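# Move fridge bottles upright onto cart tray, close fridge

## Task

Take each bottle still inside the refrigerator to the top tray of the cart and leave it standing upright there; every bottle already on that tray must also be upright when you finish. Then close the refrigerator door completely. It fails if a glass bottle drops any real distance, if the door is swung open or closed violently, or if the robot tips over or ends up leaning. Anything that stays in place only because the robot is holding it at the end does not count.

## Robot and tools

ROBOT. A TidyBot++: a wheeled base (0.54 m long, 0.50 m wide, 0.38 m tall) on four powered casters, carrying one seven-joint arm with a two-finger gripper. There is only one arm. The shoulder sits 0.12 m ahead of the base centre and 0.68 m up. Cameras: base_camera (fixed on the base, looking forward) and wrist_camera (looks along the hand). The arm begins folded, hand pointing down, reaching up to 0.08 m beyond the base front, with the elbow as high as 1.15 m.

FRAMES. Base frame: origin on the floor below the base centre, x forward, y left, z up. hand_pose is reported in it: the point between the finger pads, with its z axis along the fingers and its y axis the line the pads close along. The odometry frame is the base frame as it was when the scene began; heading is positive to the left, in -3.142 to 3.142.

execute_actions. Argument "actions" is a list holding one action (or none, to just read state and images). An action may contain "base", "joints", both, and optionally "speeds"; its motions start at once and may finish at different times. "base" holds exactly one relative command, an offset from where the base last measured itself: translate_m (metres, forward positive, -2 to 2), strafe_m (metres, left positive, -2 to 2) or rotate_rad (radians, counter-clockwise from above positive, -6.3 to 6.3). "joints" holds absolute targets keyed by name: joint_1_rad (any angle; positive is clockwise from above, opposite to rotate_rad), joint_2_rad shoulder (-2.249 to 2.249), joint_3_rad (any angle), joint_4_rad elbow (-2.579 to 2.579), joint_5_rad (any angle), joint_6_rad wrist (-2.099 to 2.099), joint_7_rad (any angle; hand down, positive turns counter-clockwise from above, and at 1.57 the fingers part toward the robot's left and right), gripper_pos (0 fully open, 1 fully closed; pad gap about 85 x (1 - gripper_pos) mm). Continuous joints go the short way, so turn past half a revolution in steps. "speeds" caps top speed for this action: translate_m and strafe_m 0.05 to 0.5 m/s, rotate_rad 0.1 to 1.57 rad/s (defaults are the maxima); a base move too long to finish within roughly 8.7 s at its cap is refused. "cameras" picks images: base_camera, wrist_camera or all (default all; [] for none). Unknown keys or out-of-range numbers reject the whole call and nothing moves. A joint or base left out of an action may still be driving toward its previous target.

ARM GEOMETRY. With joint_1_rad 0, joint_3_rad 3.14 and joint_5_rad 0 the arm stays in the vertical plane of the base x axis. Tilt from vertical (forward positive): upper arm (0.42 m) = joint_2_rad; forearm (0.31 m) = joint_2_rad - joint_4_rad; hand (0.31 m to the hand point) = that minus joint_6_rad. Forward reach from the shoulder is the sum of length x sin(tilt); height above it is the sum of length x cos(tilt). A downward-pointing hand can rise to about 0.94 m above the floor, only near the base. Closed fingertips reach about 20 mm past the hand point.

OTHER TOOLS. wait(seconds, 0 to 10) commands nothing and returns state and images. zoom_image(camera, region=[x0,y0,x1,y1] pixels from the top-left, at most 504 x 504) enlarges part of the newest full image. read_manual(section) only gives licence text. finished_scene(scene) ends the current scene (give its number) once the robot has held the last command; it is final, and its reply tells you if the task succeeded and what the next task is. Sending a reply with no tool call ends everything.

READING RESULTS. base_status and joint_status tell how each motion ended: done; off_target (stopped short, may still push); contact_stop or time_out (target dropped, holding in place); not_followed with "joint command not followed" and a "cause:" line means a self-collision check refused the arm targets (gripper still obeys) and they may be retried later. For gripper_pos 1, done means nothing was grasped; off_target at some reading means an object stopped the fingers. A base reporting done may only mean the wheels spun, e.g. while blocked or slipping. motor_effort gives percent of maximum with a peak in brackets; readings are noisy and biased. base_tilt is in degrees (forward, right positive). on_its_own lists things you did not command. ARM HIT means the arm struck itself or the base hard. MOTOR HOT warns of heating from holding loads; an OVER-TEMPERATURE FAULT makes the arm sag, shown as limit_stop_at_motor_heat, after which you resend targets. A torque fault freezes arm and gripper for 10 s and drops the rest of the call, while the base keeps going.

ACCURACY. Friction and sag leave the hand a centimetre or more from its target, more when stretched or loaded. Correct by sending each joint last command + (wanted - read); while holding something never command the angle it currently reads. Trust camera images over hand_pose. Odometry drifts over many moves. The robot holds its last command while you think.

AVOID. Driving the base while the arm is caught on something high (it can tip), pushing or pulling hard sideways on a raised hand, driving the arm into obstacles, letting glass bottles drop, and swinging the fridge door fast; move it slowly and release bottles only when they stand on the tray.

Each tool is called after "Request:" by a JSON object that holds its "op" and its "data".

## Session

Request:
{"op": "execute_actions", "data": {"actions": []}}

Scene clock: 0.00 s.
base_odometry: x=+0.000 y=+0.000 heading=+0.000 (m, m, rad; odometry frame)
base_tilt: forward=+0.3 right=+0.3 (deg)
base_status: not commanded
joint_positions: joint_1_rad=-0.023 joint_2_rad=-0.341 joint_3_rad=+3.186 joint_4_rad=-2.526 joint_5_rad=+0.025 joint_6_rad=-0.842 joint_7_rad=+1.611 gripper_pos=+0.000
joint_status: not commanded
motor_effort: joint_1_rad=-1 joint_2_rad=-3 joint_3_rad=+0 joint_4_rad=+17 joint_5_rad=-1 joint_6_rad=+3 joint_7_rad=+1 (%)
hand_pose: x=+0.2716 y=-0.0059 z=+0.5882 quat_wxyz=(+0.004, +0.998, +0.018, +0.058) (m; base frame)
pictures: base_camera, wrist_camera
Images, in order (width x height): base_camera 644x364, wrist_camera 644x476.

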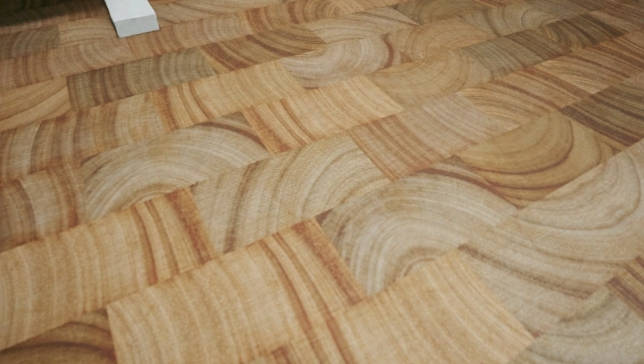

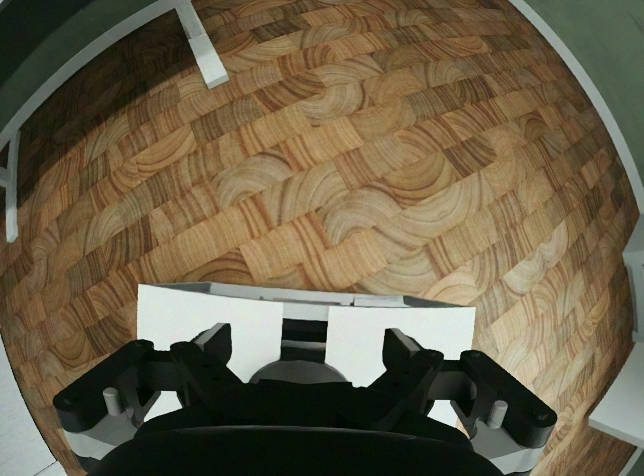

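Request:
{"op": "execute_actions", "data": {"actions": [{"joints":{"joint_6_rad":0.6,"joint_4_rad":-2.3,"joint_2_rad":-0.35}}], "cameras": ["wrist_camera"]}}

Request:
{"op": "execute_actions", "data": {"actions": [{"joints":{"joint_1_rad":-1.6,"joint_6_rad":0.3}}], "cameras": ["wrist_camera"]}}

Request:
{"op": "execute_actions", "data": {"actions": [{"joints":{"joint_1_rad":1.6}}], "cameras": ["wrist_camera"]}}

Scene clock: 6.87 s.
base_odometry: x=+0.000 y=+0.000 heading=+0.000 (m, m, rad; odometry frame)
base_tilt: forward=+0.3 right=+0.3 (deg)
base_status: not commanded
joint_positions: joint_1_rad=-0.023 joint_2_rad=-0.343 joint_3_rad=+3.186 joint_4_rad=-2.303 joint_5_rad=+0.025 joint_6_rad=+0.579 joint_7_rad=+1.611 gripper_pos=+0.000
joint_status: all done
motor_effort: joint_1_rad=+0(0) joint_2_rad=-10(9) joint_3_rad=+0(0) joint_4_rad=+20(21) joint_5_rad=-1(1) joint_6_rad=+9(10) joint_7_rad=+0(1) (%)
hand_pose: x=+0.5746 y=-0.0080 z=+1.0178 quat_wxyz=(+0.022, +0.637, +0.013, +0.771) (m; base frame)
pictures: wrist_camera
Images, in order (width x height): wrist_camera 644x476.

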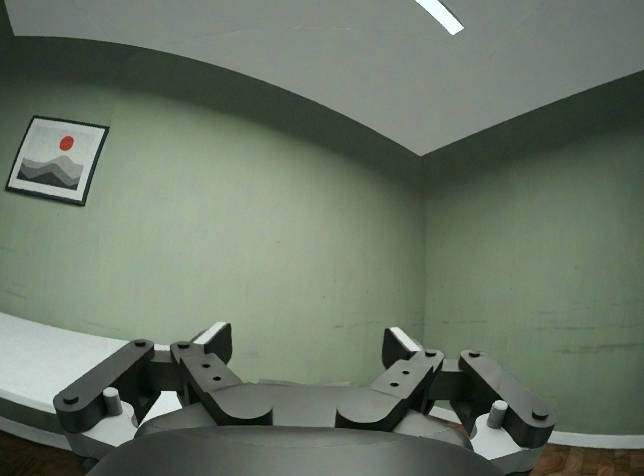

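Scene clock: 9.67 s.
base_odometry: x=+0.000 y=+0.000 heading=+0.000 (m, m, rad; odometry frame)
base_tilt: forward=+0.3 right=+0.3 (deg)
base_status: not commanded
joint_positions: joint_1_rad=-1.591 joint_2_rad=-0.343 joint_3_rad=+3.186 joint_4_rad=-2.303 joint_5_rad=+0.025 joint_6_rad=+0.346 joint_7_rad=+1.611 gripper_pos=+0.000
joint_status: all done
motor_effort: joint_1_rad=+0(1) joint_2_rad=-9(10) joint_3_rad=+0(1) joint_4_rad=+20(21) joint_5_rad=-1(1) joint_6_rad=+9(10) joint_7_rad=+0(0) (%)
hand_pose: x=+0.1290 y=+0.4609 z=+0.9456 quat_wxyz=(-0.474, +0.502, +0.520, +0.504) (m; base frame)
pictures: wrist_camera
Images, in order (width x height): wrist_camera 644x476.

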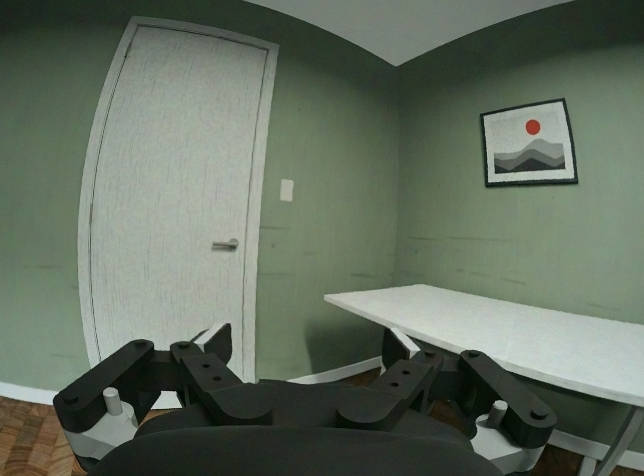

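Scene clock: 13.57 s.
base_odometry: x=+0.000 y=+0.000 heading=+0.000 (m, m, rad; odometry frame)
base_tilt: forward=+0.3 right=+0.4 (deg)
base_status: not commanded
joint_positions: joint_1_rad=-4.674 joint_2_rad=-0.343 joint_3_rad=+3.186 joint_4_rad=-2.303 joint_5_rad=+0.025 joint_6_rad=+0.346 joint_7_rad=+1.611 gripper_pos=+0.000
joint_status: all done
motor_effort: joint_1_rad=+0(1) joint_2_rad=-9(10) joint_3_rad=+0(0) joint_4_rad=+21(20) joint_5_rad=-1(1) joint_6_rad=+9(9) joint_7_rad=+1(1) (%)
hand_pose: x=+0.0821 y=-0.4595 z=+0.9456 quat_wxyz=(-0.517, -0.505, +0.516, -0.459) (m; base frame)
pictures: wrist_camera
Images, in order (width x height): wrist_camera 644x476.

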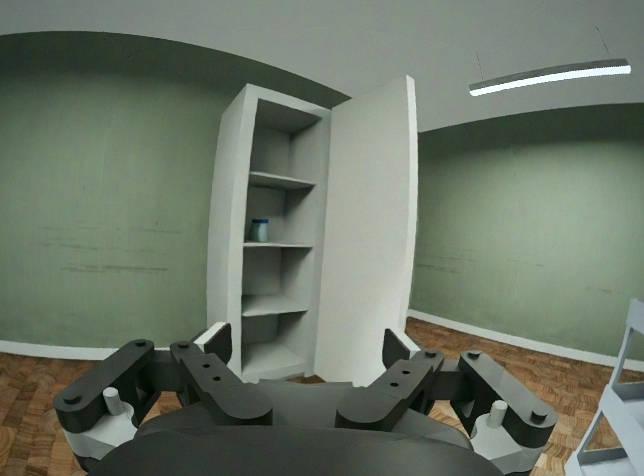

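Request:
{"op": "execute_actions", "data": {"actions": [{"base":{"rotate_rad":-2.2},"joints":{"joint_1_rad":0,"joint_6_rad":0.2}}]}}

Request:
{"op": "zoom_image", "data": {"camera": "wrist_camera", "region": [0,0,500,476]}}

Scene clock: 23.73 s.
base_odometry: x=+0.000 y=+0.000 heading=-2.199 (m, m, rad; odometry frame)
base_tilt: forward=+0.3 right=+0.4 (deg)
base_status: done
joint_positions: joint_1_rad=-6.273 joint_2_rad=-0.343 joint_3_rad=+3.186 joint_4_rad=-2.303 joint_5_rad=+0.025 joint_6_rad=+0.246 joint_7_rad=+1.611 gripper_pos=+0.000
joint_status: all done
motor_effort: joint_1_rad=+0(0) joint_2_rad=-9(10) joint_3_rad=+0(1) joint_4_rad=+21(21) joint_5_rad=+0(0) joint_6_rad=+9(10) joint_7_rad=+1(1) (%)
hand_pose: x=+0.5765 y=-0.0240 z=+0.9147 quat_wxyz=(-0.030, -0.756, -0.002, -0.654) (m; base frame)
pictures: base_camera, wrist_camera
Images, in order (width x height): base_camera 644x364, wrist_camera 644x476.

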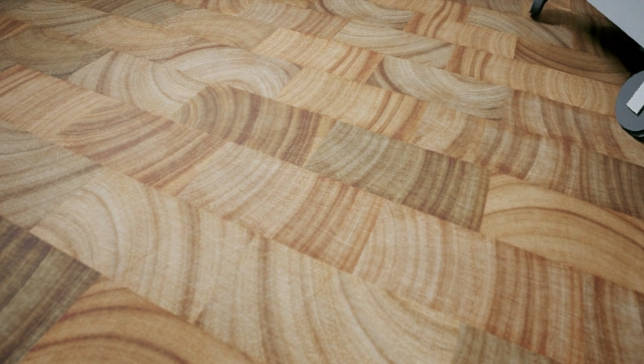

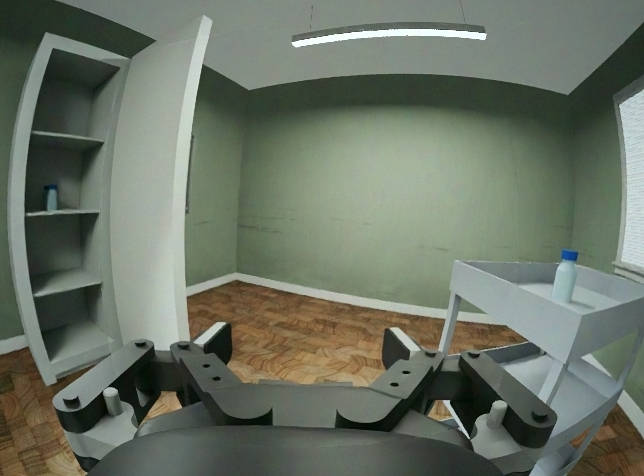

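Region (0, 0, 500, 476) of wrist_camera's 644x476 image, scaled by 1.008; it fills the top 480 rows of this view, and the rest is white.

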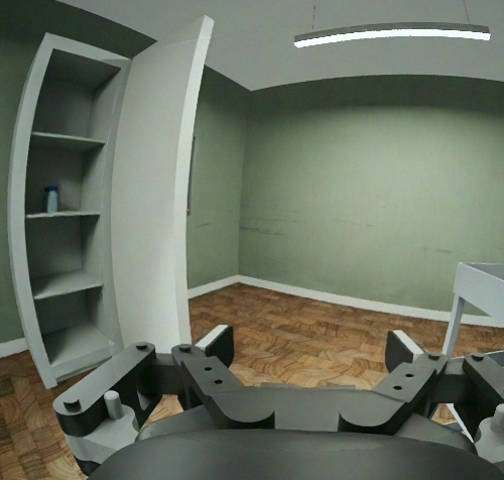

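Request:
{"op": "execute_actions", "data": {"actions": [{"base":{"rotate_rad":1.13},"joints":{"joint_2_rad":-0.6,"joint_4_rad":-2.3,"joint_6_rad":0.1}}]}}

Request:
{"op": "execute_actions", "data": {"actions": [{"base":{"strafe_m":-0.3}}]}}

Scene clock: 35.60 s.
base_odometry: x=+0.000 y=+0.000 heading=-1.070 (m, m, rad; odometry frame)
base_tilt: forward=+0.3 right=+0.4 (deg)
base_status: done
joint_positions: joint_1_rad=-6.279 joint_2_rad=-0.590 joint_3_rad=+3.186 joint_4_rad=-2.303 joint_5_rad=+0.025 joint_6_rad=+0.146 joint_7_rad=+1.611 gripper_pos=+0.000
joint_status: all done
motor_effort: joint_1_rad=+0(1) joint_2_rad=-2(10) joint_3_rad=+0(1) joint_4_rad=+22(22) joint_5_rad=+0(1) joint_6_rad=+9(9) joint_7_rad=+1(0) (%)
hand_pose: x=+0.5075 y=-0.0210 z=+0.9884 quat_wxyz=(-0.027, -0.706, -0.001, -0.708) (m; base frame)
pictures: base_camera, wrist_camera
Images, in order (width x height): base_camera 644x364, wrist_camera 644x476.

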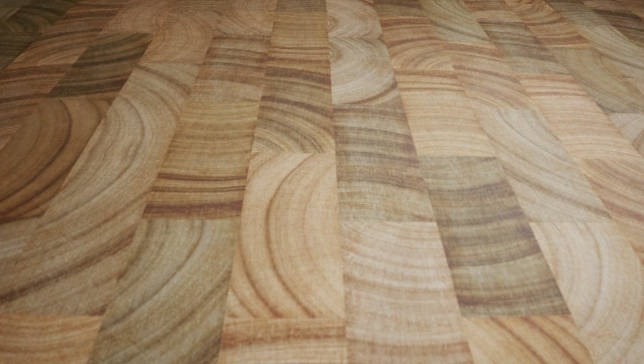

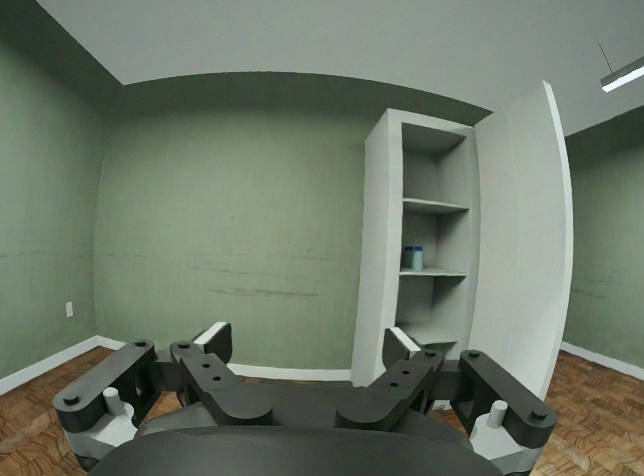

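Scene clock: 37.53 s.
base_odometry: x=-0.263 y=-0.145 heading=-1.069 (m, m, rad; odometry frame)
base_tilt: forward=+0.2 right=+0.3 (deg)
base_status: done
joint_positions: joint_1_rad=-6.279 joint_2_rad=-0.590 joint_3_rad=+3.187 joint_4_rad=-2.303 joint_5_rad=+0.025 joint_6_rad=+0.146 joint_7_rad=+1.611 gripper_pos=+0.000
joint_status: not commanded
motor_effort: joint_1_rad=+0(0) joint_2_rad=-2(2) joint_3_rad=+0(2) joint_4_rad=+22(22) joint_5_rad=-1(1) joint_6_rad=+10(10) joint_7_rad=+1(1) (%)
hand_pose: x=+0.5075 y=-0.0216 z=+0.9884 quat_wxyz=(-0.028, -0.706, +0.000, -0.708) (m; base frame)
pictures: base_camera, wrist_camera
Images, in order (width x height): base_camera 644x364, wrist_camera 644x476.

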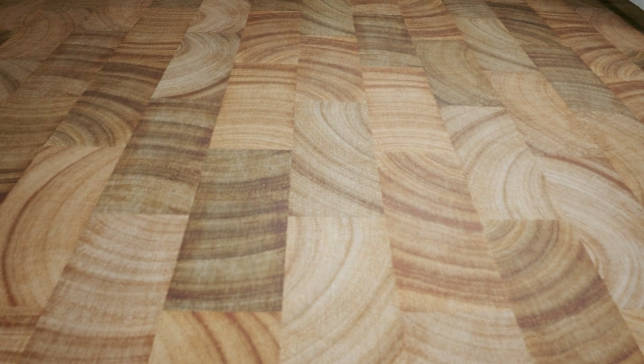

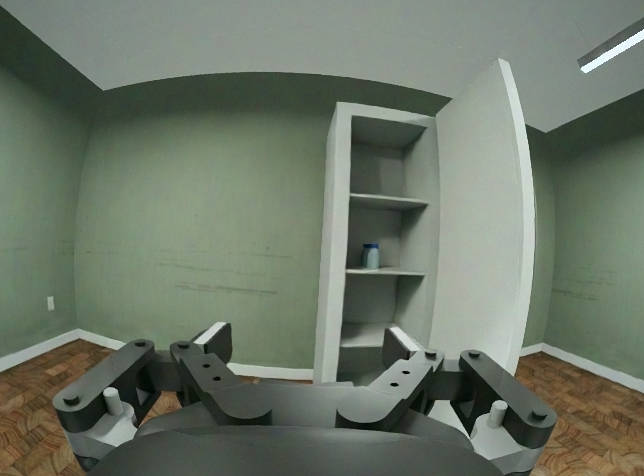

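Request:
{"op": "execute_actions", "data": {"actions": [{"base":{"strafe_m":-0.28},"joints":{"joint_2_rad":-0.1,"joint_4_rad":-2.45,"joint_6_rad":0.78}}], "cameras": []}}

Request:
{"op": "execute_actions", "data": {"actions": [{"base":{"translate_m":0.7}}]}}

Scene clock: 44.03 s.
base_odometry: x=-0.508 y=-0.280 heading=-1.068 (m, m, rad; odometry frame)
base_tilt: forward=+0.3 right=+0.3 (deg)
base_status: done
joint_positions: joint_1_rad=-6.279 joint_2_rad=-0.113 joint_3_rad=+3.188 joint_4_rad=-2.434 joint_5_rad=+0.025 joint_6_rad=+0.736 joint_7_rad=+1.611 gripper_pos=+0.000
joint_status: all done
motor_effort: joint_1_rad=+0(2) joint_2_rad=-14(16) joint_3_rad=+0(3) joint_4_rad=+18(22) joint_5_rad=-2(0) joint_6_rad=+9(9) joint_7_rad=+0(1) (%)
hand_pose: x=+0.6129 y=-0.0192 z=+0.8808 quat_wxyz=(-0.030, -0.712, -0.007, -0.701) (m; base frame)
pictures: none
No camera images: the call's "cameras" was empty. Leave "cameras" out to get every camera's image.

Scene clock: 46.80 s.
base_odometry: x=-0.171 y=-0.893 heading=-1.068 (m, m, rad; odometry frame)
base_tilt: forward=+0.3 right=+0.3 (deg)
base_status: done
joint_positions: joint_1_rad=-6.279 joint_2_rad=-0.110 joint_3_rad=+3.188 joint_4_rad=-2.439 joint_5_rad=+0.025 joint_6_rad=+0.737 joint_7_rad=+1.611 gripper_pos=+0.000
joint_status: not commanded
motor_effort: joint_1_rad=-1(1) joint_2_rad=-15(17) joint_3_rad=+0(2) joint_4_rad=+17(19) joint_5_rad=-1(1) joint_6_rad=+10(10) joint_7_rad=+1(1) (%)
hand_pose: x=+0.6125 y=-0.0190 z=+0.8769 quat_wxyz=(-0.030, -0.715, -0.007, -0.699) (m; base frame)
pictures: base_camera, wrist_camera
Images, in order (width x height): base_camera 644x364, wrist_camera 644x476.

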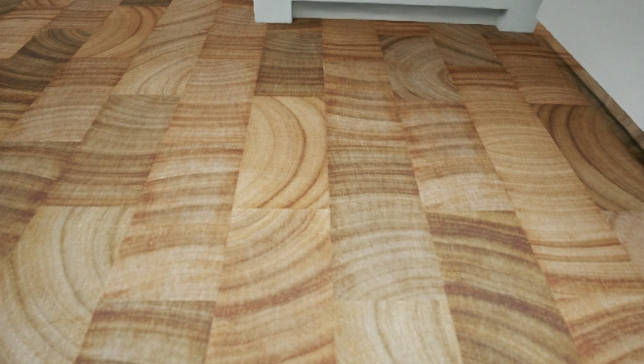

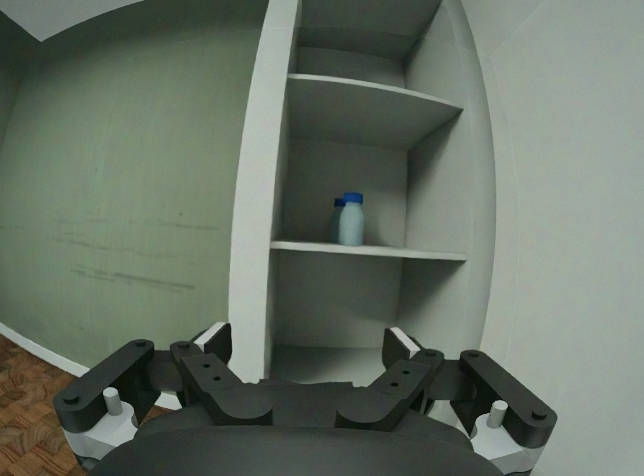

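Request:
{"op": "execute_actions", "data": {"actions": [{"base":{"translate_m":-0.3},"joints":{"joint_2_rad":0.75,"joint_4_rad":-0.84,"joint_6_rad":0.03,"joint_3_rad":3.14,"joint_5_rad":0,"joint_7_rad":1.57,"joint_1_rad":0}}], "cameras": []}}

Request:
{"op": "execute_actions", "data": {"actions": [{"base":{"strafe_m":-0.1}}]}}

Scene clock: 60.10 s.
base_odometry: x=-0.316 y=-0.630 heading=-1.069 (m, m, rad; odometry frame)
base_tilt: forward=+0.3 right=+0.4 (deg)
base_status: done
joint_positions: joint_1_rad=-6.279 joint_2_rad=+0.733 joint_3_rad=+3.154 joint_4_rad=-0.855 joint_5_rad=+0.025 joint_6_rad=+0.076 joint_7_rad=+1.599 gripper_pos=+0.000
joint_status: all done
motor_effort: joint_1_rad=+0(3) joint_2_rad=-48(51) joint_3_rad=-1(3) joint_4_rad=+22(22) joint_5_rad=-1(3) joint_6_rad=+9(8) joint_7_rad=+1(0) (%)
hand_pose: x=+1.0257 y=-0.0073 z=+1.0069 quat_wxyz=(-0.026, -0.686, -0.017, -0.727) (m; base frame)
pictures: none
No camera images: the call's "cameras" was empty. Leave "cameras" out to get every camera's image.

Scene clock: 61.57 s.
base_odometry: x=-0.404 y=-0.678 heading=-1.069 (m, m, rad; odometry frame)
base_tilt: forward=+0.3 right=+0.4 (deg)
base_status: done
joint_positions: joint_1_rad=-6.280 joint_2_rad=+0.733 joint_3_rad=+3.148 joint_4_rad=-0.855 joint_5_rad=+0.025 joint_6_rad=+0.075 joint_7_rad=+1.599 gripper_pos=+0.000
joint_status: not commanded
motor_effort: joint_1_rad=-1(4) joint_2_rad=-49(50) joint_3_rad=-1(2) joint_4_rad=+22(22) joint_5_rad=+0(1) joint_6_rad=+9(9) joint_7_rad=+0(1) (%)
hand_pose: x=+1.0257 y=-0.0039 z=+1.0071 quat_wxyz=(-0.023, -0.686, -0.018, -0.727) (m; base frame)
pictures: base_camera, wrist_camera
Images, in order (width x height): base_camera 644x364, wrist_camera 644x476.

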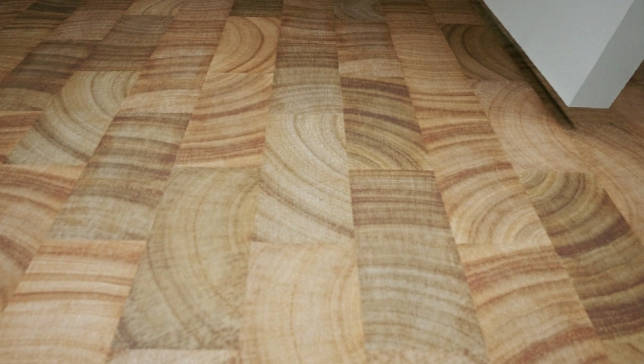

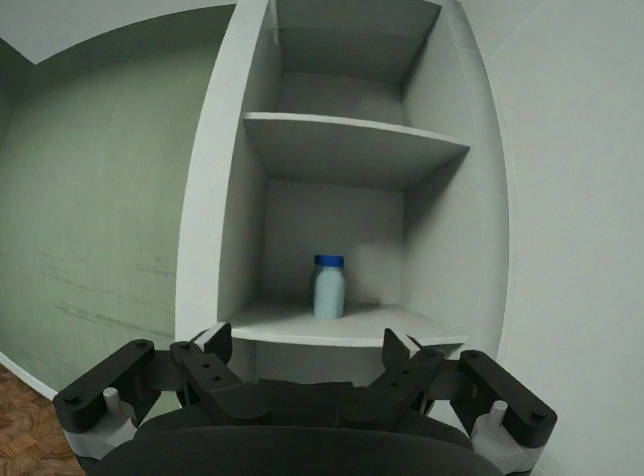

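Request:
{"op": "execute_actions", "data": {"actions": [{"base":{"strafe_m":-0.035},"joints":{"joint_6_rad":-0.04,"joint_5_rad":-0.03}}], "cameras": []}}

Request:
{"op": "execute_actions", "data": {"actions": [{"base":{"translate_m":0.24}}]}}

Scene clock: 89.13 s.
base_odometry: x=-0.435 y=-0.695 heading=-1.069 (m, m, rad; odometry frame)
base_tilt: forward=+0.4 right=+0.4 (deg)
base_status: done
joint_positions: joint_1_rad=-6.279 joint_2_rad=+0.737 joint_3_rad=+3.147 joint_4_rad=-0.852 joint_5_rad=-0.004 joint_6_rad=-0.002 joint_7_rad=+1.599 gripper_pos=+0.000
joint_status: all done
motor_effort: joint_1_rad=-1(4) joint_2_rad=-49(51) joint_3_rad=-1(2) joint_4_rad=+22(23) joint_5_rad=-1(1) joint_6_rad=+9(10) joint_7_rad=+1(1) (%)
hand_pose: x=+1.0273 y=-0.0053 z=+0.9818 quat_wxyz=(-0.012, -0.714, -0.007, -0.700) (m; base frame)
pictures: none
No camera images: the call's "cameras" was empty. Leave "cameras" out to get every camera's image.

Scene clock: 90.90 s.
base_odometry: x=-0.319 y=-0.906 heading=-1.070 (m, m, rad; odometry frame)
base_tilt: forward=+0.4 right=+0.4 (deg)
base_status: done
joint_positions: joint_1_rad=-6.279 joint_2_rad=+0.744 joint_3_rad=+3.147 joint_4_rad=-0.851 joint_5_rad=-0.004 joint_6_rad=-0.002 joint_7_rad=+1.599 gripper_pos=+0.000
joint_status: not commanded
motor_effort: joint_1_rad=+0(0) joint_2_rad=-50(53) joint_3_rad=-1(1) joint_4_rad=+22(23) joint_5_rad=+0(1) joint_6_rad=+10(9) joint_7_rad=+0(1) (%)
hand_pose: x=+1.0295 y=-0.0053 z=+0.9757 quat_wxyz=(-0.012, -0.716, -0.007, -0.698) (m; base frame)
pictures: base_camera, wrist_camera
Images, in order (width x height): base_camera 644x364, wrist_camera 644x476.

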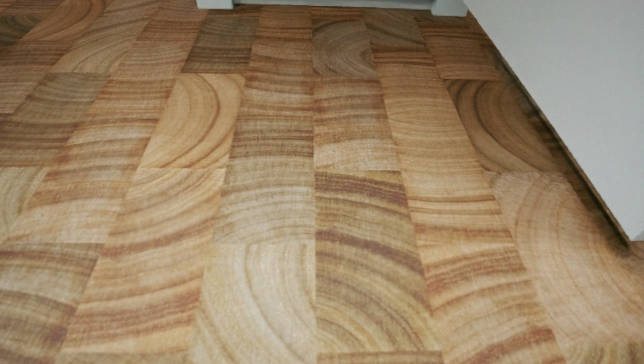

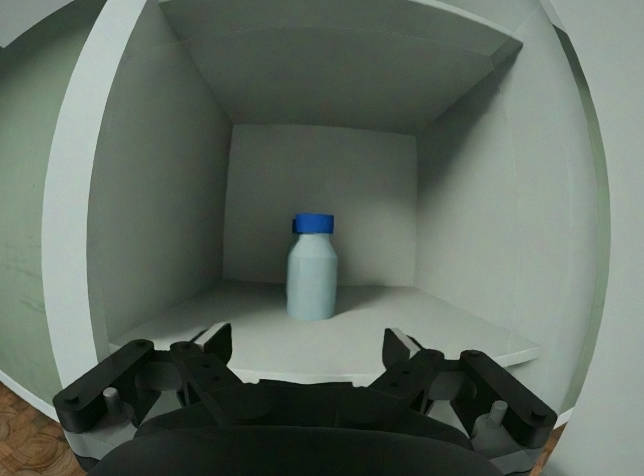

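Request:
{"op": "execute_actions", "data": {"actions": [{"base":{"translate_m":0.16},"joints":{"joint_2_rad":0.715},"speeds":{"translate_m":0.2}}]}}

Scene clock: 96.43 s.
base_odometry: x=-0.243 y=-1.046 heading=-1.071 (m, m, rad; odometry frame)
base_tilt: forward=+0.3 right=+0.3 (deg)
base_status: done
joint_positions: joint_1_rad=-6.279 joint_2_rad=+0.721 joint_3_rad=+3.147 joint_4_rad=-0.848 joint_5_rad=-0.004 joint_6_rad=-0.002 joint_7_rad=+1.599 gripper_pos=+0.000
joint_status: all done
motor_effort: joint_1_rad=-1(3) joint_2_rad=-50(53) joint_3_rad=-1(2) joint_4_rad=+22(23) joint_5_rad=+0(1) joint_6_rad=+9(10) joint_7_rad=+1(1) (%)
hand_pose: x=+1.0225 y=-0.0049 z=+0.9983 quat_wxyz=(-0.012, -0.707, -0.007, -0.707) (m; base frame)
pictures: base_camera, wrist_camera
Images, in order (width x height): base_camera 644x364, wrist_camera 644x476.

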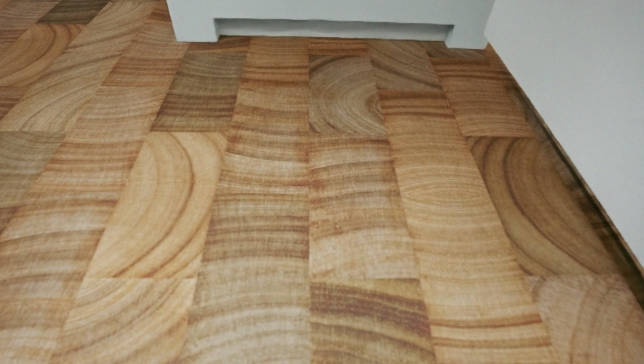

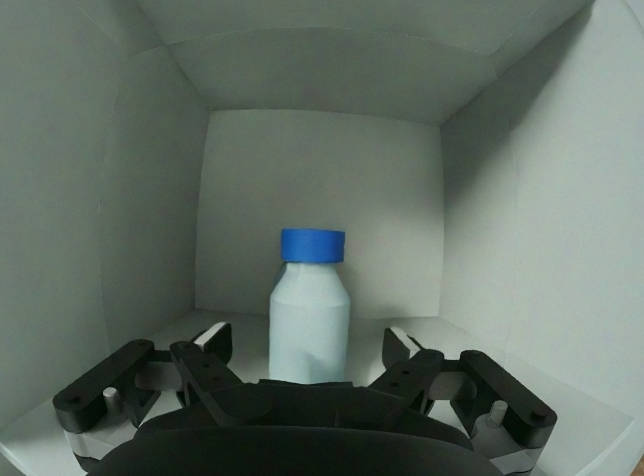

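Request:
{"op": "execute_actions", "data": {"actions": [{"base":{"translate_m":0.075},"joints":{"joint_2_rad":0.735},"speeds":{"translate_m":0.1}}], "cameras": ["wrist_camera"]}}

Scene clock: 103.57 s.
base_odometry: x=-0.207 y=-1.112 heading=-1.071 (m, m, rad; odometry frame)
base_tilt: forward=+0.3 right=+0.4 (deg)
base_status: done
joint_positions: joint_1_rad=-6.279 joint_2_rad=+0.725 joint_3_rad=+3.147 joint_4_rad=-0.848 joint_5_rad=-0.004 joint_6_rad=-0.002 joint_7_rad=+1.599 gripper_pos=+0.000
joint_status: all done
motor_effort: joint_1_rad=+0(3) joint_2_rad=-49(51) joint_3_rad=-1(2) joint_4_rad=+22(23) joint_5_rad=-1(1) joint_6_rad=+9(9) joint_7_rad=+1(1) (%)
hand_pose: x=+1.0238 y=-0.0047 z=+0.9948 quat_wxyz=(-0.012, -0.708, -0.007, -0.706) (m; base frame)
pictures: wrist_camera
Images, in order (width x height): wrist_camera 644x476.

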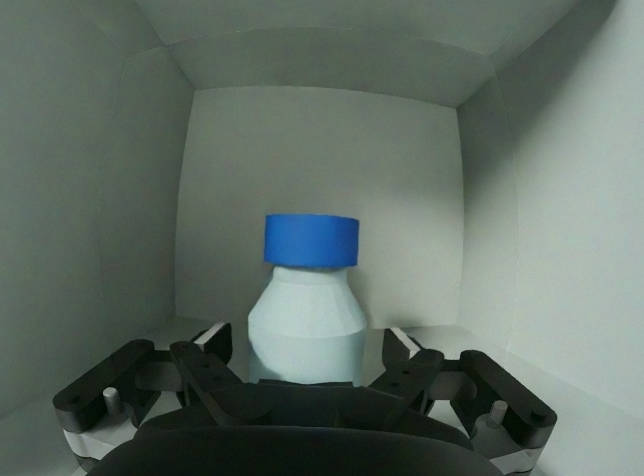

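Request:
{"op": "execute_actions", "data": {"actions": [{"base":{"translate_m":0.025},"joints":{"joint_2_rad":0.765},"speeds":{"translate_m":0.1}}], "cameras": ["wrist_camera"]}}

Request:
{"op": "execute_actions", "data": {"actions": [{"joints":{"gripper_pos":1}}], "cameras": ["wrist_camera"]}}

Scene clock: 108.63 s.
base_odometry: x=-0.195 y=-1.135 heading=-1.072 (m, m, rad; odometry frame)
base_tilt: forward=+0.3 right=+0.3 (deg)
base_status: done
joint_positions: joint_1_rad=-6.279 joint_2_rad=+0.756 joint_3_rad=+3.147 joint_4_rad=-0.847 joint_5_rad=-0.004 joint_6_rad=-0.002 joint_7_rad=+1.599 gripper_pos=+0.000
joint_status: all done
motor_effort: joint_1_rad=-1(2) joint_2_rad=-50(52) joint_3_rad=-1(2) joint_4_rad=+22(23) joint_5_rad=-1(1) joint_6_rad=+9(10) joint_7_rad=+1(1) (%)
hand_pose: x=+1.0331 y=-0.0046 z=+0.9667 quat_wxyz=(-0.012, -0.719, -0.007, -0.695) (m; base frame)
pictures: wrist_camera
Images, in order (width x height): wrist_camera 644x476.

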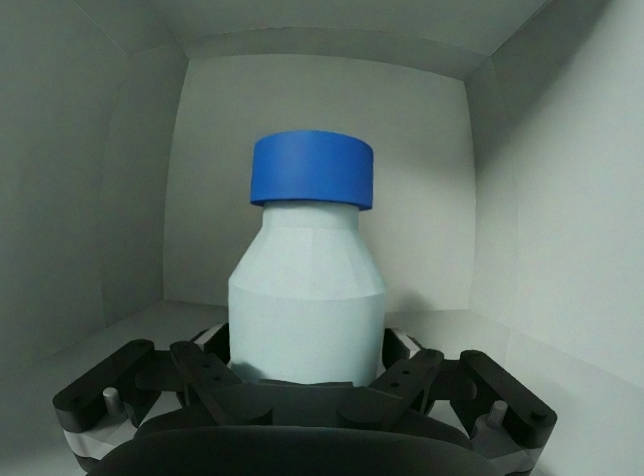

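Scene clock: 109.73 s.
base_odometry: x=-0.195 y=-1.135 heading=-1.072 (m, m, rad; odometry frame)
base_tilt: forward=+0.3 right=+0.3 (deg)
base_status: not commanded
joint_positions: joint_1_rad=-6.280 joint_2_rad=+0.756 joint_3_rad=+3.147 joint_4_rad=-0.847 joint_5_rad=-0.004 joint_6_rad=-0.002 joint_7_rad=+1.598 gripper_pos=+0.229
joint_status: gripper_pos off_target (ended at +0.229, target +1.000)
motor_effort: joint_1_rad=-1(1) joint_2_rad=-50(51) joint_3_rad=-1(1) joint_4_rad=+22(22) joint_5_rad=-1(0) joint_6_rad=+9(9) joint_7_rad=+1(1) (%)
hand_pose: x=+1.0331 y=-0.0043 z=+0.9667 quat_wxyz=(-0.012, -0.719, -0.007, -0.695) (m; base frame)
pictures: wrist_camera
Images, in order (width x height): wrist_camera 644x476.

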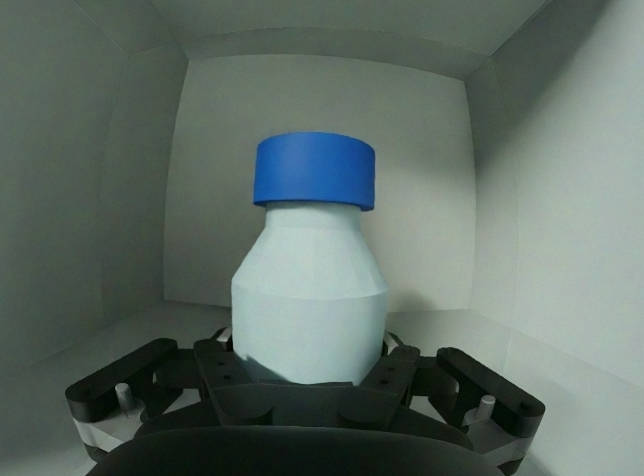

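Request:
{"op": "execute_actions", "data": {"actions": [{"joints":{"gripper_pos":0,"joint_2_rad":0.75}}], "cameras": []}}

Request:
{"op": "execute_actions", "data": {"actions": [{"base":{"translate_m":-0.1},"speeds":{"translate_m":0.15}}], "cameras": []}}

Request:
{"op": "execute_actions", "data": {"actions": [{"joints":{"joint_2_rad":0.56,"joint_4_rad":-0.64,"joint_6_rad":-0.9}}], "cameras": []}}

Request:
{"op": "execute_actions", "data": {"actions": [{"base":{"translate_m":0.12},"speeds":{"translate_m":0.15},"joints":{"joint_2_rad":0.585}}]}}

Scene clock: 120.03 s.
base_odometry: x=-0.195 y=-1.135 heading=-1.072 (m, m, rad; odometry frame)
base_tilt: forward=+0.3 right=+0.3 (deg)
base_status: not commanded
joint_positions: joint_1_rad=-6.280 joint_2_rad=+0.756 joint_3_rad=+3.147 joint_4_rad=-0.847 joint_5_rad=-0.004 joint_6_rad=-0.002 joint_7_rad=+1.598 gripper_pos=+0.000
joint_status: all done
motor_effort: joint_1_rad=+0(1) joint_2_rad=-51(52) joint_3_rad=-1(1) joint_4_rad=+22(23) joint_5_rad=+0(1) joint_6_rad=+9(10) joint_7_rad=+1(0) (%)
hand_pose: x=+1.0331 y=-0.0043 z=+0.9669 quat_wxyz=(-0.012, -0.719, -0.007, -0.695) (m; base frame)
pictures: none
No camera images: the call's "cameras" was empty. Leave "cameras" out to get every camera's image.

Scene clock: 121.37 s.
base_odometry: x=-0.243 y=-1.047 heading=-1.072 (m, m, rad; odometry frame)
base_tilt: forward=+0.3 right=+0.3 (deg)
base_status: done
joint_positions: joint_1_rad=-6.280 joint_2_rad=+0.755 joint_3_rad=+3.147 joint_4_rad=-0.847 joint_5_rad=-0.004 joint_6_rad=-0.002 joint_7_rad=+1.598 gripper_pos=+0.000
joint_status: not commanded
motor_effort: joint_1_rad=-1(3) joint_2_rad=-49(55) joint_3_rad=-1(2) joint_4_rad=+21(23) joint_5_rad=-1(0) joint_6_rad=+9(10) joint_7_rad=+1(1) (%)
hand_pose: x=+1.0328 y=-0.0040 z=+0.9678 quat_wxyz=(-0.012, -0.719, -0.007, -0.695) (m; base frame)
pictures: none
No camera images: the call's "cameras" was empty. Leave "cameras" out to get every camera's image.

Scene clock: 122.93 s.
base_odometry: x=-0.243 y=-1.047 heading=-1.072 (m, m, rad; odometry frame)
base_tilt: forward=+0.3 right=+0.3 (deg)
base_status: not commanded
joint_positions: joint_1_rad=-6.280 joint_2_rad=+0.554 joint_3_rad=+3.147 joint_4_rad=-0.647 joint_5_rad=-0.004 joint_6_rad=-0.865 joint_7_rad=+1.598 gripper_pos=+0.000
joint_status: all done
motor_effort: joint_1_rad=+0(0) joint_2_rad=-42(53) joint_3_rad=+0(1) joint_4_rad=+21(23) joint_5_rad=-1(0) joint_6_rad=+8(10) joint_7_rad=+0(1) (%)
hand_pose: x=+0.9075 y=-0.0027 z=+1.0055 quat_wxyz=(-0.008, -0.859, -0.009, -0.512) (m; base frame)
pictures: none
No camera images: the call's "cameras" was empty. Leave "cameras" out to get every camera's image.

Scene clock: 124.43 s.
base_odometry: x=-0.186 y=-1.152 heading=-1.073 (m, m, rad; odometry frame)
base_tilt: forward=+0.3 right=+0.3 (deg)
base_status: done
joint_positions: joint_1_rad=-6.281 joint_2_rad=+0.574 joint_3_rad=+3.147 joint_4_rad=-0.647 joint_5_rad=-0.004 joint_6_rad=-0.865 joint_7_rad=+1.598 gripper_pos=+0.000
joint_status: all done
motor_effort: joint_1_rad=+0(2) joint_2_rad=-42(45) joint_3_rad=-1(2) joint_4_rad=+20(22) joint_5_rad=+0(1) joint_6_rad=+8(9) joint_7_rad=+1(0) (%)
hand_pose: x=+0.9138 y=-0.0022 z=+0.9896 quat_wxyz=(-0.008, -0.864, -0.009, -0.504) (m; base frame)
pictures: base_camera, wrist_camera
Images, in order (width x height): base_camera 644x364, wrist_camera 644x476.

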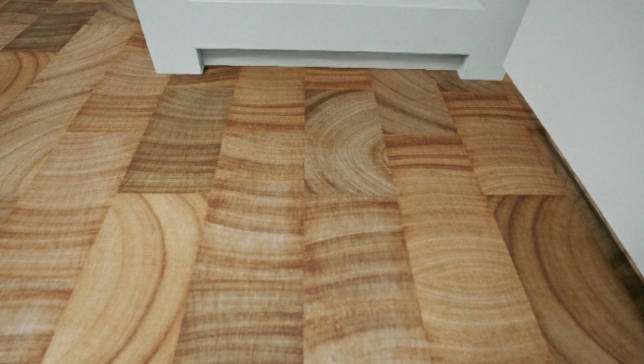

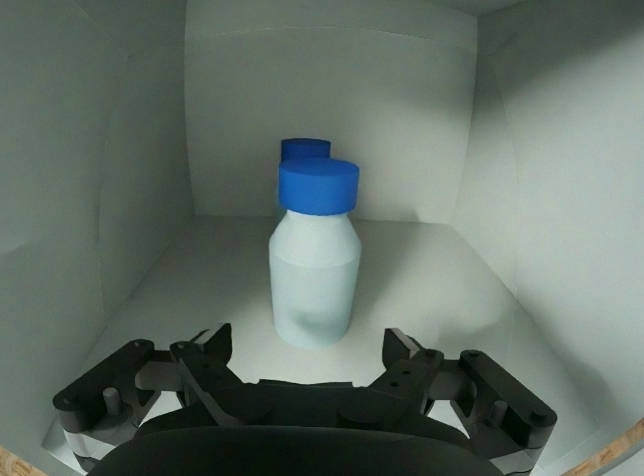

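Request:
{"op": "execute_actions", "data": {"actions": [{"base":{"translate_m":0.1},"speeds":{"translate_m":0.12}}], "cameras": ["wrist_camera"]}}

Request:
{"op": "execute_actions", "data": {"actions": [{"joints":{"gripper_pos":1}}], "cameras": ["wrist_camera"]}}

Scene clock: 128.47 s.
base_odometry: x=-0.138 y=-1.240 heading=-1.074 (m, m, rad; odometry frame)
base_tilt: forward=+0.3 right=+0.4 (deg)
base_status: done
joint_positions: joint_1_rad=-6.281 joint_2_rad=+0.579 joint_3_rad=+3.147 joint_4_rad=-0.647 joint_5_rad=-0.004 joint_6_rad=-0.865 joint_7_rad=+1.598 gripper_pos=+0.000
joint_status: not commanded
motor_effort: joint_1_rad=-1(2) joint_2_rad=-43(46) joint_3_rad=+0(2) joint_4_rad=+20(22) joint_5_rad=-1(0) joint_6_rad=+8(8) joint_7_rad=+1(1) (%)
hand_pose: x=+0.9153 y=-0.0021 z=+0.9859 quat_wxyz=(-0.008, -0.865, -0.009, -0.502) (m; base frame)
pictures: wrist_camera
Images, in order (width x height): wrist_camera 644x476.

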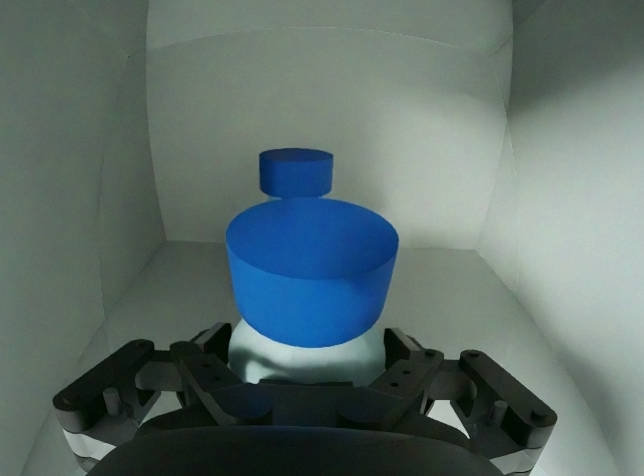

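Scene clock: 129.57 s.
base_odometry: x=-0.138 y=-1.240 heading=-1.074 (m, m, rad; odometry frame)
base_tilt: forward=+0.3 right=+0.3 (deg)
base_status: not commanded
joint_positions: joint_1_rad=-6.281 joint_2_rad=+0.579 joint_3_rad=+3.147 joint_4_rad=-0.646 joint_5_rad=-0.005 joint_6_rad=-0.865 joint_7_rad=+1.597 gripper_pos=+0.227
joint_status: gripper_pos off_target (ended at +0.227, target +1.000)
motor_effort: joint_1_rad=-1(0) joint_2_rad=-42(43) joint_3_rad=-1(1) joint_4_rad=+21(21) joint_5_rad=-1(0) joint_6_rad=+9(9) joint_7_rad=+1(1) (%)
hand_pose: x=+0.9152 y=-0.0020 z=+0.9862 quat_wxyz=(-0.007, -0.865, -0.009, -0.502) (m; base frame)
pictures: wrist_camera
Images, in order (width x height): wrist_camera 644x476.

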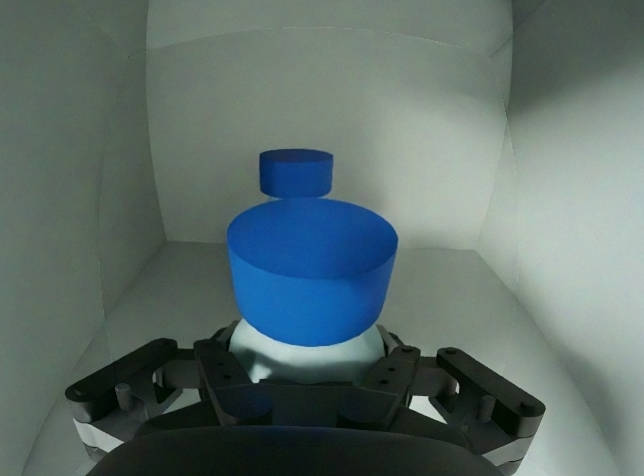

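Request:
{"op": "execute_actions", "data": {"actions": [{"joints":{"joint_2_rad":0.52}}], "cameras": []}}

Request:
{"op": "execute_actions", "data": {"actions": [{"base":{"translate_m":-0.6},"speeds":{"translate_m":0.35}}], "cameras": []}}

Request:
{"op": "execute_actions", "data": {"actions": [{"joints":{"joint_2_rad":-0.3,"joint_4_rad":-1.7,"joint_6_rad":-0.7}}], "cameras": ["wrist_camera"]}}

Request:
{"op": "execute_actions", "data": {"actions": [{"base":{"rotate_rad":3.14},"speeds":{"rotate_rad":1.2}}]}}

Scene clock: 141.80 s.
base_odometry: x=-0.138 y=-1.240 heading=-1.074 (m, m, rad; odometry frame)
base_tilt: forward=+0.3 right=+0.4 (deg)
base_status: not commanded
joint_positions: joint_1_rad=-6.281 joint_2_rad=+0.573 joint_3_rad=+3.147 joint_4_rad=-0.650 joint_5_rad=-0.005 joint_6_rad=-0.872 joint_7_rad=+1.597 gripper_pos=+0.227
joint_status: joint_2_rad off_target (ended at +0.573, target +0.520)
motor_effort: joint_1_rad=+0(1) joint_2_rad=-48(48) joint_3_rad=-1(1) joint_4_rad=+24(24) joint_5_rad=+0(1) joint_6_rad=+10(11) joint_7_rad=+1(1) (%)
hand_pose: x=+0.9122 y=-0.0020 z=+0.9867 quat_wxyz=(-0.007, -0.866, -0.009, -0.500) (m; base frame)
pictures: none
No camera images: the call's "cameras" was empty. Leave "cameras" out to get every camera's image.

Scene clock: 144.70 s.
base_odometry: x=-0.424 y=-0.713 heading=-1.075 (m, m, rad; odometry frame)
base_tilt: forward=+0.3 right=+0.4 (deg)
base_status: done
joint_positions: joint_1_rad=-6.282 joint_2_rad=+0.561 joint_3_rad=+3.146 joint_4_rad=-0.652 joint_5_rad=-0.006 joint_6_rad=-0.881 joint_7_rad=+1.597 gripper_pos=+0.227
joint_status: not commanded
motor_effort: joint_1_rad=+0(4) joint_2_rad=-48(53) joint_3_rad=-1(2) joint_4_rad=+24(26) joint_5_rad=-1(1) joint_6_rad=+12(12) joint_7_rad=+0(1) (%)
hand_pose: x=+0.9071 y=-0.0006 z=+0.9921 quat_wxyz=(-0.006, -0.866, -0.009, -0.500) (m; base frame)
pictures: none
No camera images: the call's "cameras" was empty. Leave "cameras" out to get every camera's image.

Scene clock: 147.03 s.
base_odometry: x=-0.424 y=-0.713 heading=-1.075 (m, m, rad; odometry frame)
base_tilt: forward=+0.3 right=+0.3 (deg)
base_status: not commanded
joint_positions: joint_1_rad=-6.282 joint_2_rad=-0.263 joint_3_rad=+3.146 joint_4_rad=-1.712 joint_5_rad=-0.006 joint_6_rad=-0.768 joint_7_rad=+1.597 gripper_pos=+0.227
joint_status: joint_6_rad off_target (ended at -0.768, target -0.700); the others done
motor_effort: joint_1_rad=+0(1) joint_2_rad=-16(49) joint_3_rad=+0(1) joint_4_rad=+25(26) joint_5_rad=+1(1) joint_6_rad=+10(11) joint_7_rad=+1(1) (%)
hand_pose: x=+0.5702 y=-0.0003 z=+0.9392 quat_wxyz=(-0.004, -0.895, -0.008, -0.446) (m; base frame)
pictures: wrist_camera
Images, in order (width x height): wrist_camera 644x476.

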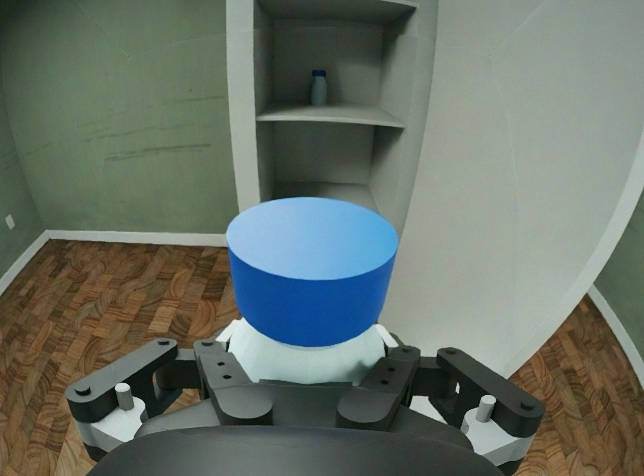

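Scene clock: 150.73 s.
base_odometry: x=-0.424 y=-0.713 heading=+2.065 (m, m, rad; odometry frame)
base_tilt: forward=+0.3 right=+0.3 (deg)
base_status: done
joint_positions: joint_1_rad=-6.282 joint_2_rad=-0.263 joint_3_rad=+3.141 joint_4_rad=-1.712 joint_5_rad=-0.006 joint_6_rad=-0.764 joint_7_rad=+1.597 gripper_pos=+0.227
joint_status: not commanded
motor_effort: joint_1_rad=+0(2) joint_2_rad=-15(18) joint_3_rad=+0(3) joint_4_rad=+25(25) joint_5_rad=-1(2) joint_6_rad=+11(11) joint_7_rad=+1(1) (%)
hand_pose: x=+0.5709 y=+0.0029 z=+0.9402 quat_wxyz=(-0.003, -0.894, -0.011, -0.448) (m; base frame)
pictures: base_camera, wrist_camera
Images, in order (width x height): base_camera 644x364, wrist_camera 644x476.

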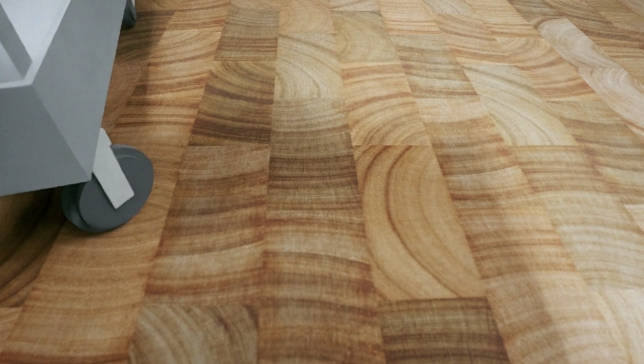

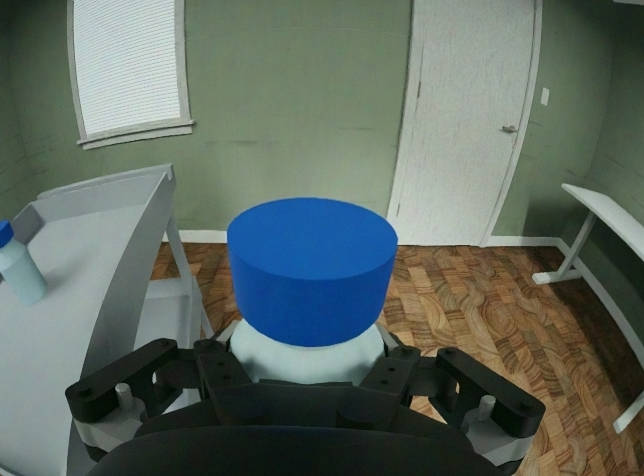

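Request:
{"op": "execute_actions", "data": {"actions": [{"joints":{"joint_2_rad":-0.05,"joint_4_rad":-1.15,"joint_6_rad":-0.85}}], "cameras": []}}

Request:
{"op": "execute_actions", "data": {"actions": [{"joints":{"joint_1_rad":-0.75},"base":{"translate_m":0.2},"speeds":{"translate_m":0.2}}]}}

Scene clock: 158.00 s.
base_odometry: x=-0.424 y=-0.713 heading=+2.065 (m, m, rad; odometry frame)
base_tilt: forward=+0.3 right=+0.3 (deg)
base_status: not commanded
joint_positions: joint_1_rad=-6.282 joint_2_rad=-0.044 joint_3_rad=+3.141 joint_4_rad=-1.188 joint_5_rad=-0.006 joint_6_rad=-0.829 joint_7_rad=+1.597 gripper_pos=+0.227
joint_status: all done
motor_effort: joint_1_rad=+0(0) joint_2_rad=-24(26) joint_3_rad=+0(0) joint_4_rad=+25(26) joint_5_rad=-1(1) joint_6_rad=+12(12) joint_7_rad=+0(0) (%)
hand_pose: x=+0.6732 y=+0.0030 z=+1.1105 quat_wxyz=(-0.004, -0.834, -0.011, -0.552) (m; base frame)
pictures: none
No camera images: the call's "cameras" was empty. Leave "cameras" out to get every camera's image.

Scene clock: 160.00 s.
base_odometry: x=-0.519 y=-0.537 heading=+2.065 (m, m, rad; odometry frame)
base_tilt: forward=+0.3 right=+0.3 (deg)
base_status: done
joint_positions: joint_1_rad=-7.028 joint_2_rad=-0.030 joint_3_rad=+3.140 joint_4_rad=-1.185 joint_5_rad=-0.007 joint_6_rad=-0.832 joint_7_rad=+1.597 gripper_pos=+0.227
joint_status: all done
motor_effort: joint_1_rad=+0(1) joint_2_rad=-24(28) joint_3_rad=+0(2) joint_4_rad=+25(26) joint_5_rad=+0(1) joint_6_rad=+12(13) joint_7_rad=+1(1) (%)
hand_pose: x=+0.5279 y=+0.3823 z=+1.1029 quat_wxyz=(+0.195, -0.777, -0.316, -0.509) (m; base frame)
pictures: base_camera, wrist_camera
Images, in order (width x height): base_camera 644x364, wrist_camera 644x476.

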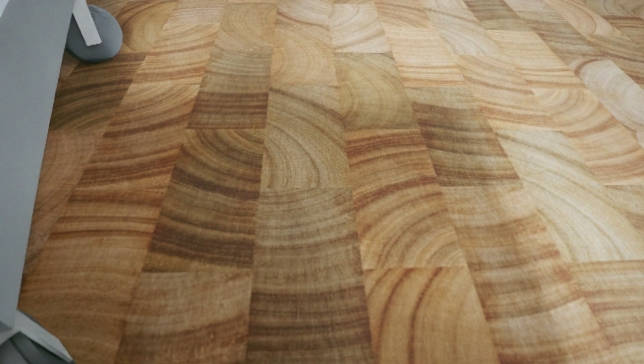

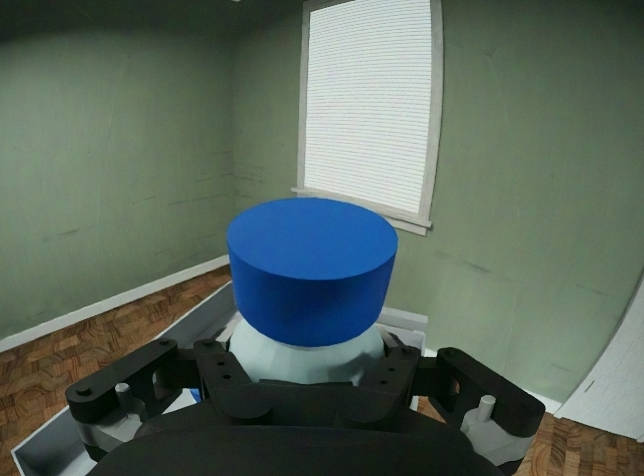

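Request:
{"op": "execute_actions", "data": {"actions": [{"joints":{"joint_1_rad":-0.3}}], "cameras": ["wrist_camera"]}}

Scene clock: 166.13 s.
base_odometry: x=-0.519 y=-0.537 heading=+2.065 (m, m, rad; odometry frame)
base_tilt: forward=+0.3 right=+0.3 (deg)
base_status: not commanded
joint_positions: joint_1_rad=-6.590 joint_2_rad=-0.030 joint_3_rad=+3.142 joint_4_rad=-1.185 joint_5_rad=-0.007 joint_6_rad=-0.832 joint_7_rad=+1.597 gripper_pos=+0.227
joint_status: all done
motor_effort: joint_1_rad=+0(2) joint_2_rad=-25(26) joint_3_rad=+0(2) joint_4_rad=+25(25) joint_5_rad=-1(1) joint_6_rad=+12(13) joint_7_rad=+1(0) (%)
hand_pose: x=+0.6520 y=+0.1713 z=+1.1029 quat_wxyz=(+0.079, -0.827, -0.138, -0.539) (m; base frame)
pictures: wrist_camera
Images, in order (width x height): wrist_camera 644x476.

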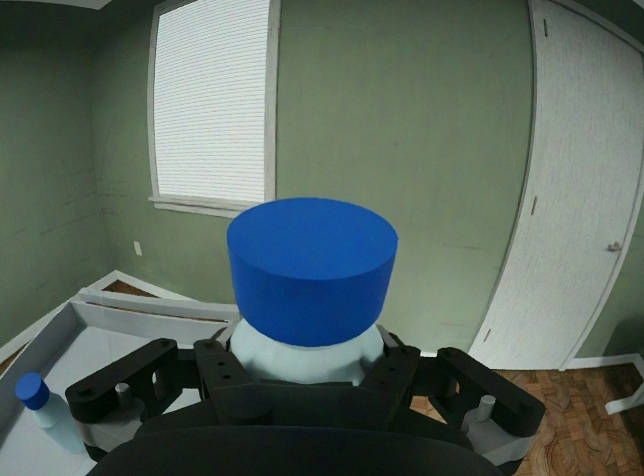

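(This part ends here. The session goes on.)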